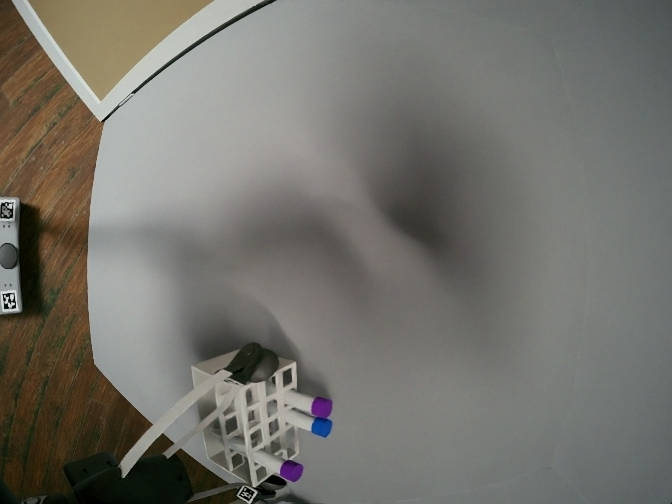

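execute_actions(
  actions=[
    {"r2":{"base":{"translate_m":-0.35}}},
  ],
  cameras=[],
)

execute_actions(
  actions=[
    {"r2":{"base":{"rotate_rad":-1.2}}},
  ],
  cameras=[],
)

execute_actions(
  actions=[
    {"r2":{"base":{"translate_m":0.8},"joints":{"head_pan_rad":1.0}}},
  ],
  cameras=["r2_nav_camera"],
)

Scene clock: 531.63 s.
r1.base_odometry: x=+6.598 y=-3.816 heading=+2.046 (m, m, rad; r1's odometry frame)
r1.turned_by_wheels: +0.000 (rad since the last result)
r1.turned_by_imu: +0.000 (rad since the last result)
r1.base_tilt: forward=+0.3 right=+1.9 (deg)
r1.lidar_m: 1.42 1.52 1.65 1.27 1.87 2.36 0.79 0.41 0.46 0.63 1.86 0.67
r1.head_depth_mm: 463 487 515 543 576 613 654 / 523 554 587 625 670 720 778 / 596 639 685 737 800 864 922 / 697 755 819 894 987 1090 1164 / 842 920 1011 1139 1305 1430 1248 / 2508 2746 3024 2607 1915 1514 1243 / 2546 2741 3042 2605 1900 1507 1240
r1.base_status: not commanded
r1.joint_positions: lift_m=+0.250 arm_m=+0.517 wrist_yaw_rad=+3.301 wrist_pitch_rad=-0.020 wrist_roll_rad=+0.016 gripper_m=+0.000 head_pan_rad=-1.564 head_tilt_rad=-0.502
r1.joint_status: not commanded
r1.on_its_own: left_wheel is at rest, and its effort (+34) is outside its rest range (-18 to +18); right_wheel is at rest, and its effort (-100) is outside its rest range (-18 to +18)
r1.motor_effort: left_wheel=+34(34) right_wheel=-100(100) lift_m=+38(38) arm_m=+9(9) wrist_yaw_rad=-1(1) wrist_pitch_rad=+9(9) wrist_roll_rad=-1(1) gripper_m=-3(2) head_pan_rad=-3(2) head_tilt_rad=+1(1) (%)
r1.hand_pose: x=-0.0619 y=-0.4095 z=+0.3594 quat_wxyz=(-0.048, +0.710, +0.064, +0.700) (m; r1's base frame)
r1.wrist_depth_mm: - - - - - - - / - - - - - - - / 291 - - - - - - / 292 - - - - - - / 298 - - - - - - / 267 740 875 - 854 851 841 / 262 413 635 - 645 627 619
r2.base_odometry: x=-0.186 y=-0.437 heading=+2.742 (m, m, rad; r2's odometry frame)
r2.turned_by_wheels: +0.000 (rad since the last result)
r2.turned_by_imu: -0.001 (rad since the last result)
r2.base_tilt: forward=+1.3 right=-1.3 (deg)
r2.lidar_m: 0.69 0.72 0.82 0.88 1.32 1.13 1.22 1.83 1.80 1.95 2.04 0.71
r2.head_depth_mm: 540 587 648 715 805 320 - / 544 591 651 722 811 907 1126 / 549 598 657 729 822 937 1094 / 551 603 666 737 832 957 1110 / 556 607 671 746 842 965 1134 / 561 612 677 754 849 978 1147 / 564 619 683 764 864 995 1169
r2.base_status: done
r2.joint_positions: lift_m=+0.930 arm_m=+0.001 wrist_yaw_rad=+1.569 wrist_pitch_rad=-0.027 wrist_roll_rad=+0.015 gripper_m=+0.094 head_pan_rad=-0.007 head_tilt_rad=-0.494
r2.joint_status: not commanded
r2.motor_effort: left_wheel=-3(6) right_wheel=+5(7) lift_m=+27(27) arm_m=-4(4) wrist_yaw_rad=+0(1) wrist_pitch_rad=+7(7) wrist_roll_rad=+1(1) gripper_m=-22(21) head_pan_rad=+1(3) head_tilt_rad=-3(3) (%)
r2.hand_pose: x=+0.2341 y=-0.1460 z=+1.0376 quat_wxyz=(+0.504, +0.510, -0.497, +0.489) (m; r2's base frame)
r2.wrist_depth_mm: 597 593 582 571 562 - - / 626 609 600 581 570 - - / 652 633 623 606 584 - - / 673 667 652 190 525 - - / 690 688 182 180 148 - - / 724 - 165 185 142 149 - / 721 748 150 156 144 - -
pictures: none
No camera images: the call's "cameras" was empty. Leave "cameras" out to get every camera's image.

Scene clock: 534.53 s.
r1.base_odometry: x=+6.598 y=-3.816 heading=+2.046 (m, m, rad; r1's odometry frame)
r1.turned_by_wheels: +0.000 (rad since the last result)
r1.turned_by_imu: +0.000 (rad since the last result)
r1.base_tilt: forward=+0.3 right=+1.9 (deg)
r1.lidar_m: 1.42 1.52 1.65 1.27 1.87 2.36 0.79 0.41 0.46 0.63 1.87 0.66
r1.head_depth_mm: 463 488 514 545 577 613 653 / 522 554 586 624 670 717 779 / 597 638 682 738 798 863 920 / 698 755 818 899 987 1093 1169 / 839 916 1017 1142 1293 1433 1260 / 2493 2741 2972 2652 1927 1504 1242 / 2540 2759 3025 2593 1911 1497 1239
r1.base_status: not commanded
r1.joint_positions: lift_m=+0.250 arm_m=+0.517 wrist_yaw_rad=+3.301 wrist_pitch_rad=-0.020 wrist_roll_rad=+0.016 gripper_m=+0.000 head_pan_rad=-1.564 head_tilt_rad=-0.502
r1.joint_status: not commanded
r1.on_its_own: left_wheel is at rest, and its effort (+34) is outside its rest range (-18 to +18); right_wheel is at rest, and its effort (-100) is outside its rest range (-18 to +18)
r1.motor_effort: left_wheel=+34(35) right_wheel=-100(100) lift_m=+38(38) arm_m=+10(9) wrist_yaw_rad=+0(0) wrist_pitch_rad=+9(9) wrist_roll_rad=-1(1) gripper_m=-3(3) head_pan_rad=-2(3) head_tilt_rad=+1(1) (%)
r1.hand_pose: x=-0.0619 y=-0.4095 z=+0.3594 quat_wxyz=(-0.048, +0.710, +0.064, +0.700) (m; r1's base frame)
r1.wrist_depth_mm: - - - - - - - / - - - - - - - / 293 - - - - - - / 293 - - - - - - / 296 - - - - - - / 268 760 839 - 845 849 866 / 262 406 649 - 656 648 631
r2.base_odometry: x=-0.186 y=-0.437 heading=+1.542 (m, m, rad; r2's odometry frame)
r2.turned_by_wheels: -1.200 (rad since the last result)
r2.turned_by_imu: -1.216 (rad since the last result)
r2.base_tilt: forward=+1.4 right=-1.3 (deg)
r2.lidar_m: 2.11 0.74 0.69 0.70 0.82 0.84 1.12 1.13 1.17 1.56 1.80 1.85
r2.head_depth_mm: 2065 2225 2380 2469 1980 319 - / 2232 2443 2618 2654 1982 1596 1251 / 2108 2311 2582 2668 1965 1592 1315 / 2011 2165 2406 2518 1977 1578 1311 / 1887 2064 2242 2440 1985 1570 1315 / 1787 1948 2143 2321 1957 1565 1301 / 1714 1827 2022 2205 1964 1573 1302
r2.base_status: done
r2.joint_positions: lift_m=+0.930 arm_m=+0.001 wrist_yaw_rad=+1.569 wrist_pitch_rad=-0.027 wrist_roll_rad=+0.015 gripper_m=+0.094 head_pan_rad=-0.007 head_tilt_rad=-0.494
r2.joint_status: not commanded
r2.motor_effort: left_wheel=+2(5) right_wheel=-5(8) lift_m=+27(27) arm_m=-4(4) wrist_yaw_rad=+1(1) wrist_pitch_rad=+7(7) wrist_roll_rad=+1(1) gripper_m=-22(22) head_pan_rad=+2(2) head_tilt_rad=-3(3) (%)
r2.hand_pose: x=+0.2341 y=-0.1460 z=+1.0376 quat_wxyz=(+0.504, +0.510, -0.497, +0.489) (m; r2's base frame)
r2.wrist_depth_mm: - - - - - - - / - - - - - - - / - - - - - - - / - - - 190 - - - / - - 181 180 148 - - / - - 166 186 143 149 - / - - 149 156 145 - -
pictures: none
No camera images: the call's "cameras" was empty. Leave "cameras" out to get every camera's image.

Scene clock: 543.53 s.
r1.base_odometry: x=+6.598 y=-3.816 heading=+2.046 (m, m, rad; r1's odometry frame)
r1.turned_by_wheels: +0.000 (rad since the last result)
r1.turned_by_imu: +0.000 (rad since the last result)
r1.base_tilt: forward=+0.2 right=+1.9 (deg)
r1.lidar_m: 1.42 1.52 1.64 1.27 1.87 2.36 0.79 0.41 0.46 0.63 1.87 0.66
r1.head_depth_mm: 464 487 514 544 577 613 656 / 522 551 586 625 668 719 778 / 598 640 685 736 799 863 916 / 700 755 818 897 987 1093 1166 / 843 920 1021 1139 1298 1434 1252 / 2503 2726 2997 2648 1919 1514 1243 / 2511 2756 3034 2617 1923 1498 1241
r1.base_status: not commanded
r1.joint_positions: lift_m=+0.250 arm_m=+0.517 wrist_yaw_rad=+3.301 wrist_pitch_rad=-0.020 wrist_roll_rad=+0.016 gripper_m=+0.000 head_pan_rad=-1.564 head_tilt_rad=-0.502
r1.joint_status: not commanded
r1.on_its_own: left_wheel is at rest, and its effort (+35) is outside its rest range (-18 to +18); right_wheel is at rest, and its effort (-100) is outside its rest range (-18 to +18)
r1.motor_effort: left_wheel=+35(34) right_wheel=-100(100) lift_m=+38(39) arm_m=+9(9) wrist_yaw_rad=-1(1) wrist_pitch_rad=+9(8) wrist_roll_rad=-1(1) gripper_m=-3(2) head_pan_rad=-2(3) head_tilt_rad=+1(1) (%)
r1.hand_pose: x=-0.0619 y=-0.4095 z=+0.3594 quat_wxyz=(-0.048, +0.710, +0.064, +0.700) (m; r1's base frame)
r1.wrist_depth_mm: - - - - - - - / - - - - - - - / 291 - - - - - - / 294 - - - - - - / 295 - - - - - - / 271 755 858 - 845 853 836 / 261 407 639 - 647 636 635
r2.base_odometry: x=-0.163 y=+0.363 heading=+1.542 (m, m, rad; r2's odometry frame)
r2.turned_by_wheels: +0.000 (rad since the last result)
r2.turned_by_imu: +0.000 (rad since the last result)
r2.base_tilt: forward=+1.4 right=-1.4 (deg)
r2.lidar_m: 1.41 1.34 1.38 1.34 0.50 1.03 1.71 1.81 1.86 1.45 1.38 1.42
r2.head_depth_mm: 1110 1195 1303 1428 1566 1585 1325 / 1159 1256 1371 1514 1659 1572 1317 / 1215 1318 1443 1596 1772 1574 1312 / 1272 1392 1542 1693 1830 1587 1309 / 1339 1460 1633 1808 1935 1572 1304 / 1405 1551 1725 1933 1981 1578 1302 / 1455 1574 1719 1832 1875 1567 1301
r2.base_status: done
r2.joint_positions: lift_m=+0.930 arm_m=+0.001 wrist_yaw_rad=+1.569 wrist_pitch_rad=-0.027 wrist_roll_rad=+0.015 gripper_m=+0.094 head_pan_rad=+0.993 head_tilt_rad=-0.494
r2.joint_status: all done
r2.motor_effort: left_wheel=+3(7) right_wheel=-6(7) lift_m=+27(27) arm_m=-4(4) wrist_yaw_rad=+0(0) wrist_pitch_rad=+7(7) wrist_roll_rad=+2(2) gripper_m=-21(22) head_pan_rad=+1(31) head_tilt_rad=-3(3) (%)
r2.hand_pose: x=+0.2341 y=-0.1460 z=+1.0376 quat_wxyz=(+0.504, +0.510, -0.497, +0.489) (m; r2's base frame)
r2.wrist_depth_mm: - - - - - - 985 / - - - - - - - / - - - - - - - / - - - 189 - - - / - - 182 180 148 - - / - - 165 186 143 149 - / - - 150 156 144 - -
pictures: r2_nav_camera (sideways: a quarter turn counterclockwise sets it upright)
Images, in order (width x height): r2_nav_camera 672x504.

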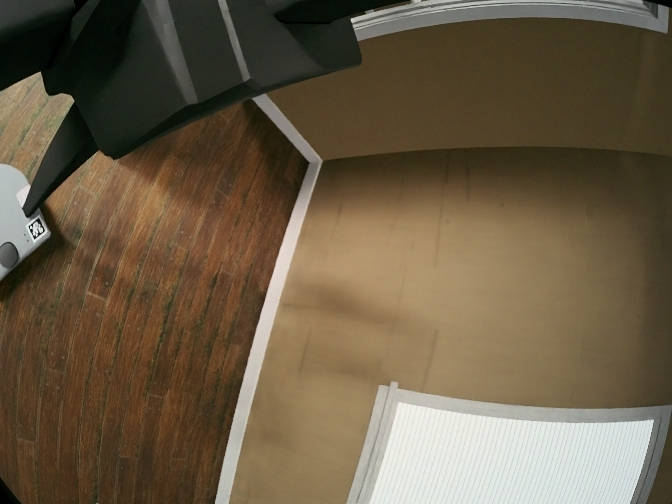

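execute_actions(
  actions=[
    {"r2":{"base":{"translate_m":0.15},"joints":{"head_pan_rad":0.0,"head_tilt_rad":-0.7}}},
  ],
  cameras=[],
)

execute_actions(
  actions=[
    {"r2":{"base":{"rotate_rad":1.6}}},
  ],
  cameras=["r2_nav_camera"],
)

Scene clock: 546.70 s.
r1.base_odometry: x=+6.598 y=-3.816 heading=+2.046 (m, m, rad; r1's odometry frame)
r1.turned_by_wheels: +0.000 (rad since the last result)
r1.turned_by_imu: +0.000 (rad since the last result)
r1.base_tilt: forward=+0.1 right=+1.8 (deg)
r1.lidar_m: 1.42 1.52 1.64 1.27 1.86 2.35 0.79 0.41 0.46 0.63 1.86 0.66
r1.head_depth_mm: 463 488 515 543 576 613 654 / 523 553 588 625 669 719 777 / 599 638 684 738 802 866 917 / 699 753 819 892 989 1097 1165 / 841 918 1019 1139 1297 1427 1257 / 2520 2766 3013 2636 1919 1506 1245 / 2542 2759 3033 2595 1909 1502 1239
r1.base_status: not commanded
r1.joint_positions: lift_m=+0.250 arm_m=+0.517 wrist_yaw_rad=+3.301 wrist_pitch_rad=-0.020 wrist_roll_rad=+0.016 gripper_m=+0.000 head_pan_rad=-1.564 head_tilt_rad=-0.502
r1.joint_status: not commanded
r1.on_its_own: left_wheel is at rest, and its effort (+35) is outside its rest range (-18 to +18); right_wheel is at rest, and its effort (-100) is outside its rest range (-18 to +18)
r1.motor_effort: left_wheel=+35(34) right_wheel=-100(100) lift_m=+38(39) arm_m=+9(9) wrist_yaw_rad=-1(1) wrist_pitch_rad=+9(9) wrist_roll_rad=-1(2) gripper_m=-2(3) head_pan_rad=-2(2) head_tilt_rad=+1(1) (%)
r1.hand_pose: x=-0.0619 y=-0.4095 z=+0.3594 quat_wxyz=(-0.048, +0.710, +0.064, +0.700) (m; r1's base frame)
r1.wrist_depth_mm: - - - - - - - / - - - - - - - / 291 - - - - - - / 295 - - - - - - / 297 - - - - - - / 269 775 877 - 843 848 823 / 263 410 645 - 647 627 626
r2.base_odometry: x=-0.159 y=+0.512 heading=+1.542 (m, m, rad; r2's odometry frame)
r2.turned_by_wheels: +0.000 (rad since the last result)
r2.turned_by_imu: +0.000 (rad since the last result)
r2.base_tilt: forward=+1.4 right=-1.4 (deg)
r2.lidar_m: 1.27 1.22 1.25 1.37 0.62 0.85 1.82 1.94 1.92 1.37 1.30 1.34
r2.head_depth_mm: 1424 1610 1777 1896 328 316 1185 / 1335 1530 1798 1976 1673 1339 1190 / 1257 1427 1658 1868 1631 1374 1190 / 1184 1326 1555 1791 1632 1369 1187 / 1123 1245 1443 1689 1635 1385 1190 / 1073 1179 1354 1571 1618 1373 1187 / 1025 1127 1278 1453 1595 1374 1186
r2.base_status: done
r2.joint_positions: lift_m=+0.930 arm_m=+0.001 wrist_yaw_rad=+1.569 wrist_pitch_rad=-0.027 wrist_roll_rad=+0.015 gripper_m=+0.094 head_pan_rad=+0.007 head_tilt_rad=-0.691
r2.joint_status: all done
r2.motor_effort: left_wheel=+2(4) right_wheel=-5(7) lift_m=+27(27) arm_m=-4(4) wrist_yaw_rad=+1(0) wrist_pitch_rad=+7(7) wrist_roll_rad=+1(1) gripper_m=-21(22) head_pan_rad=-2(31) head_tilt_rad=-4(18) (%)
r2.hand_pose: x=+0.2341 y=-0.1460 z=+1.0376 quat_wxyz=(+0.504, +0.510, -0.497, +0.489) (m; r2's base frame)
r2.wrist_depth_mm: 924 - - - - - 934 / 950 - - - - - 950 / 985 - - - - - 947 / - - - 190 - - 976 / 990 - 182 180 147 - 998 / - - 166 185 142 149 998 / - - 150 155 144 - -
pictures: none
No camera images: the call's "cameras" was empty. Leave "cameras" out to get every camera's image.

Scene clock: 550.17 s.
r1.base_odometry: x=+6.598 y=-3.816 heading=+2.046 (m, m, rad; r1's odometry frame)
r1.turned_by_wheels: +0.000 (rad since the last result)
r1.turned_by_imu: +0.000 (rad since the last result)
r1.base_tilt: forward=+0.2 right=+1.9 (deg)
r1.lidar_m: 1.43 1.52 1.64 1.27 1.87 2.35 0.79 0.41 0.46 0.63 1.86 0.66
r1.head_depth_mm: 463 488 513 543 577 614 653 / 522 552 587 625 669 721 779 / 598 637 685 737 796 865 918 / 700 755 821 897 990 1095 1160 / 843 921 1019 1143 1302 1430 1256 / 2511 2685 3010 2650 1929 1511 1249 / 2529 2766 3027 2635 1901 1496 1242
r1.base_status: not commanded
r1.joint_positions: lift_m=+0.250 arm_m=+0.517 wrist_yaw_rad=+3.301 wrist_pitch_rad=-0.020 wrist_roll_rad=+0.016 gripper_m=+0.000 head_pan_rad=-1.564 head_tilt_rad=-0.502
r1.joint_status: not commanded
r1.on_its_own: left_wheel is at rest, and its effort (+34) is outside its rest range (-18 to +18); right_wheel is at rest, and its effort (-100) is outside its rest range (-18 to +18)
r1.motor_effort: left_wheel=+34(34) right_wheel=-100(100) lift_m=+38(38) arm_m=+10(9) wrist_yaw_rad=+0(1) wrist_pitch_rad=+8(9) wrist_roll_rad=-1(1) gripper_m=-2(2) head_pan_rad=-2(2) head_tilt_rad=+1(1) (%)
r1.hand_pose: x=-0.0619 y=-0.4095 z=+0.3594 quat_wxyz=(-0.048, +0.710, +0.064, +0.700) (m; r1's base frame)
r1.wrist_depth_mm: - - - - - - - / - - - - - - - / 290 - - - - - - / 293 - - - - - - / 293 - - - - - - / 268 752 869 - 855 844 821 / 264 408 640 - 649 635 627
r2.base_odometry: x=-0.159 y=+0.512 heading=-3.141 (m, m, rad; r2's odometry frame)
r2.turned_by_wheels: +1.600 (rad since the last result)
r2.turned_by_imu: +1.620 (rad since the last result)
r2.base_tilt: forward=+1.4 right=-1.4 (deg)
r2.lidar_m: 1.37 0.56 0.92 1.86 1.95 1.86 1.36 1.30 1.35 1.26 1.22 1.26
r2.head_depth_mm: 1447 1594 1734 1849 328 316 1184 / 1428 1633 1890 1986 1674 1333 1193 / 1351 1532 1773 1934 1623 1378 1190 / 1285 1445 1666 1859 1634 1372 1185 / 1219 1369 1563 1797 1632 1381 1191 / 1180 1367 2351 1917 1627 1369 1158 / 2906 3246 2538 1970 1595 960 1171
r2.base_status: done
r2.joint_positions: lift_m=+0.930 arm_m=+0.001 wrist_yaw_rad=+1.569 wrist_pitch_rad=-0.027 wrist_roll_rad=+0.015 gripper_m=+0.094 head_pan_rad=+0.007 head_tilt_rad=-0.691
r2.joint_status: not commanded
r2.motor_effort: left_wheel=-3(5) right_wheel=+5(9) lift_m=+27(27) arm_m=-4(4) wrist_yaw_rad=+1(0) wrist_pitch_rad=+7(7) wrist_roll_rad=+1(1) gripper_m=-22(22) head_pan_rad=-3(2) head_tilt_rad=-4(4) (%)
r2.hand_pose: x=+0.2341 y=-0.1460 z=+1.0376 quat_wxyz=(+0.504, +0.510, -0.497, +0.489) (m; r2's base frame)
r2.wrist_depth_mm: - - - - - - 858 / - - - - - - 863 / - - - - - - 904 / - - - 190 - - 904 / - - 182 181 148 - 927 / - - 165 185 142 149 914 / 495 - 150 157 144 - 960
pictures: r2_nav_camera (sideways: a quarter turn counterclockwise sets it upright)
Images, in order (width x height): r2_nav_camera 672x504.

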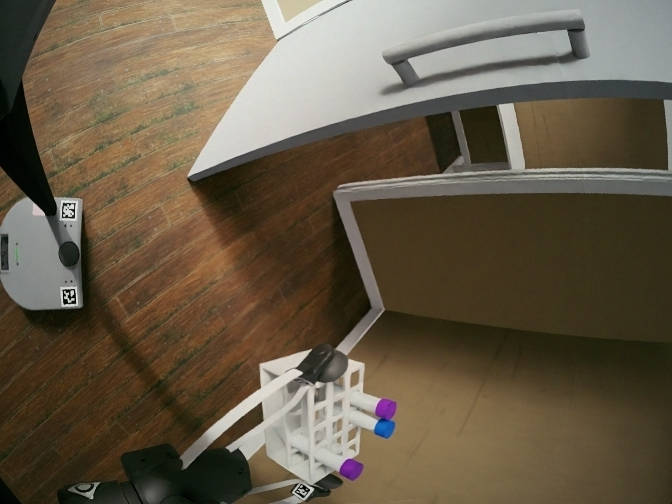

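execute_actions(
  actions=[
    {"r2":{"base":{"translate_m":0.75}}},
  ],
  cameras=[],
)

execute_actions(
  actions=[
    {"r2":{"base":{"rotate_rad":0.6}}},
  ],
  cameras=["r2_nav_camera"],
)

Scene clock: 559.27 s.
r1.base_odometry: x=+6.598 y=-3.816 heading=+2.046 (m, m, rad; r1's odometry frame)
r1.turned_by_wheels: +0.000 (rad since the last result)
r1.turned_by_imu: +0.000 (rad since the last result)
r1.base_tilt: forward=+0.2 right=+2.1 (deg)
r1.lidar_m: 1.43 1.52 1.65 1.27 1.86 2.36 0.79 0.41 0.46 0.63 1.12 0.66
r1.head_depth_mm: 463 488 513 543 576 613 656 / 521 553 586 625 669 722 777 / 597 640 683 736 802 864 915 / 698 754 819 896 990 1096 1164 / 845 916 1017 1140 1303 1435 1254 / 2517 2715 3018 2633 1916 1465 1248 / 2501 985 2900 2363 1552 1404 1242
r1.base_status: not commanded
r1.joint_positions: lift_m=+0.250 arm_m=+0.517 wrist_yaw_rad=+3.301 wrist_pitch_rad=-0.020 wrist_roll_rad=+0.016 gripper_m=+0.000 head_pan_rad=-1.564 head_tilt_rad=-0.502
r1.joint_status: not commanded
r1.on_its_own: left_wheel is at rest, and its effort (+34) is outside its rest range (-18 to +18); right_wheel is at rest, and its effort (-100) is outside its rest range (-18 to +18)
r1.motor_effort: left_wheel=+34(35) right_wheel=-100(100) lift_m=+39(38) arm_m=+9(9) wrist_yaw_rad=-1(1) wrist_pitch_rad=+9(9) wrist_roll_rad=-1(1) gripper_m=-2(3) head_pan_rad=-3(2) head_tilt_rad=+1(1) (%)
r1.hand_pose: x=-0.0619 y=-0.4095 z=+0.3594 quat_wxyz=(-0.048, +0.710, +0.064, +0.700) (m; r1's base frame)
r1.wrist_depth_mm: - - - - - - - / - - - - - - - / 293 - - - - - - / 295 - - - - - - / 300 - - - - - - / 268 758 861 - 836 828 840 / 263 410 639 - 658 635 634
r2.base_odometry: x=-0.909 y=+0.512 heading=-3.141 (m, m, rad; r2's odometry frame)
r2.turned_by_wheels: +0.000 (rad since the last result)
r2.turned_by_imu: -0.001 (rad since the last result)
r2.base_tilt: forward=+1.3 right=-1.3 (deg)
r2.lidar_m: 0.71 0.67 1.18 0.52 0.37 2.40 2.03 1.95 1.20 0.87 0.84 0.87
r2.head_depth_mm: 743 858 1007 1223 328 316 1183 / 703 799 942 1128 1353 1351 1187 / 666 755 875 1036 1270 1382 1191 / 634 714 822 958 1149 1338 1192 / 602 676 766 891 1056 1295 1196 / 574 641 726 832 978 1171 1186 / 549 610 682 773 909 1346 1187
r2.base_status: done
r2.joint_positions: lift_m=+0.930 arm_m=+0.001 wrist_yaw_rad=+1.569 wrist_pitch_rad=-0.027 wrist_roll_rad=+0.015 gripper_m=+0.094 head_pan_rad=+0.007 head_tilt_rad=-0.691
r2.joint_status: not commanded
r2.motor_effort: left_wheel=-3(4) right_wheel=+5(11) lift_m=+27(27) arm_m=-4(4) wrist_yaw_rad=+0(1) wrist_pitch_rad=+7(7) wrist_roll_rad=+1(1) gripper_m=-22(22) head_pan_rad=-3(3) head_tilt_rad=-4(4) (%)
r2.hand_pose: x=+0.2341 y=-0.1460 z=+1.0376 quat_wxyz=(+0.504, +0.510, -0.497, +0.489) (m; r2's base frame)
r2.wrist_depth_mm: 520 574 636 744 807 689 553 / 525 585 659 756 850 693 559 / 544 606 682 761 854 708 568 / 572 619 715 191 840 725 574 / 601 634 181 180 147 698 594 / - - 165 185 142 149 580 / - 669 149 157 144 743 612
pictures: none
No camera images: the call's "cameras" was empty. Leave "cameras" out to get every camera's image.

Scene clock: 561.17 s.
r1.base_odometry: x=+6.598 y=-3.816 heading=+2.046 (m, m, rad; r1's odometry frame)
r1.turned_by_wheels: +0.000 (rad since the last result)
r1.turned_by_imu: +0.000 (rad since the last result)
r1.base_tilt: forward=+0.4 right=+2.1 (deg)
r1.lidar_m: 1.42 1.52 1.65 1.27 1.87 2.36 0.79 0.41 0.46 0.63 1.18 0.67
r1.head_depth_mm: 464 488 515 542 576 613 654 / 522 552 586 624 670 719 778 / 599 640 684 737 797 864 919 / 700 754 819 896 991 1098 1163 / 841 922 1018 1141 1290 1435 1253 / 2522 2731 3027 2634 1911 1469 1245 / 2504 1084 2951 2370 1613 1418 1236
r1.base_status: not commanded
r1.joint_positions: lift_m=+0.250 arm_m=+0.517 wrist_yaw_rad=+3.301 wrist_pitch_rad=-0.020 wrist_roll_rad=+0.016 gripper_m=+0.000 head_pan_rad=-1.564 head_tilt_rad=-0.502
r1.joint_status: not commanded
r1.on_its_own: left_wheel is at rest, and its effort (+34) is outside its rest range (-18 to +18); right_wheel is at rest, and its effort (-100) is outside its rest range (-18 to +18)
r1.motor_effort: left_wheel=+34(34) right_wheel=-100(100) lift_m=+38(39) arm_m=+9(9) wrist_yaw_rad=+0(1) wrist_pitch_rad=+9(9) wrist_roll_rad=-1(1) gripper_m=-2(2) head_pan_rad=-3(3) head_tilt_rad=+2(1) (%)
r1.hand_pose: x=-0.0619 y=-0.4095 z=+0.3594 quat_wxyz=(-0.048, +0.710, +0.064, +0.700) (m; r1's base frame)
r1.wrist_depth_mm: - - - - - - - / - - - - - - - / 293 - - - - - - / 293 - - - - - - / 293 - - - - - - / 269 742 852 - 820 855 846 / 263 412 644 - 649 625 632
r2.base_odometry: x=-0.909 y=+0.512 heading=-2.541 (m, m, rad; r2's odometry frame)
r2.turned_by_wheels: +0.600 (rad since the last result)
r2.turned_by_imu: +0.607 (rad since the last result)
r2.base_tilt: forward=+1.3 right=-1.4 (deg)
r2.lidar_m: 0.67 1.19 0.48 0.37 2.46 1.99 1.95 1.12 0.86 0.84 0.89 0.69
r2.head_depth_mm: 538 604 690 804 328 316 1193 / 536 602 691 814 943 1255 1186 / 2357 2681 2265 863 1026 1252 1196 / 2364 2859 2566 1999 1618 1376 1190 / 2429 2856 2534 1975 1610 1377 1187 / 2401 2843 2579 1993 1616 1374 1187 / 2605 2963 2544 1645 1501 1366 1186
r2.base_status: done
r2.joint_positions: lift_m=+0.930 arm_m=+0.001 wrist_yaw_rad=+1.569 wrist_pitch_rad=-0.027 wrist_roll_rad=+0.015 gripper_m=+0.094 head_pan_rad=+0.007 head_tilt_rad=-0.691
r2.joint_status: not commanded
r2.motor_effort: left_wheel=-3(7) right_wheel=+5(9) lift_m=+27(27) arm_m=-4(4) wrist_yaw_rad=+1(1) wrist_pitch_rad=+7(7) wrist_roll_rad=+2(1) gripper_m=-21(22) head_pan_rad=-2(3) head_tilt_rad=-4(4) (%)
r2.hand_pose: x=+0.2341 y=-0.1460 z=+1.0376 quat_wxyz=(+0.504, +0.510, -0.497, +0.489) (m; r2's base frame)
r2.wrist_depth_mm: - - - 555 549 525 518 / - - - 575 561 542 542 / - - - 585 577 567 551 / - - - 189 586 586 577 / - - 182 181 148 605 594 / - - 166 185 143 149 611 / - - 149 156 145 648 632
pictures: r2_nav_camera (sideways: a quarter turn counterclockwise sets it upright)
Images, in order (width x height): r2_nav_camera 672x504.

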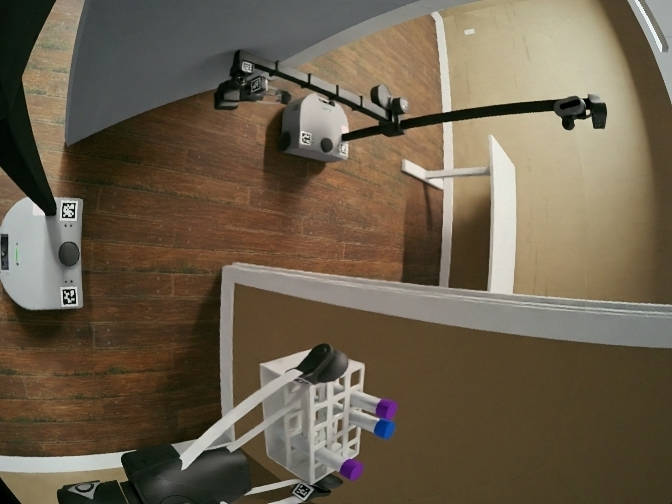

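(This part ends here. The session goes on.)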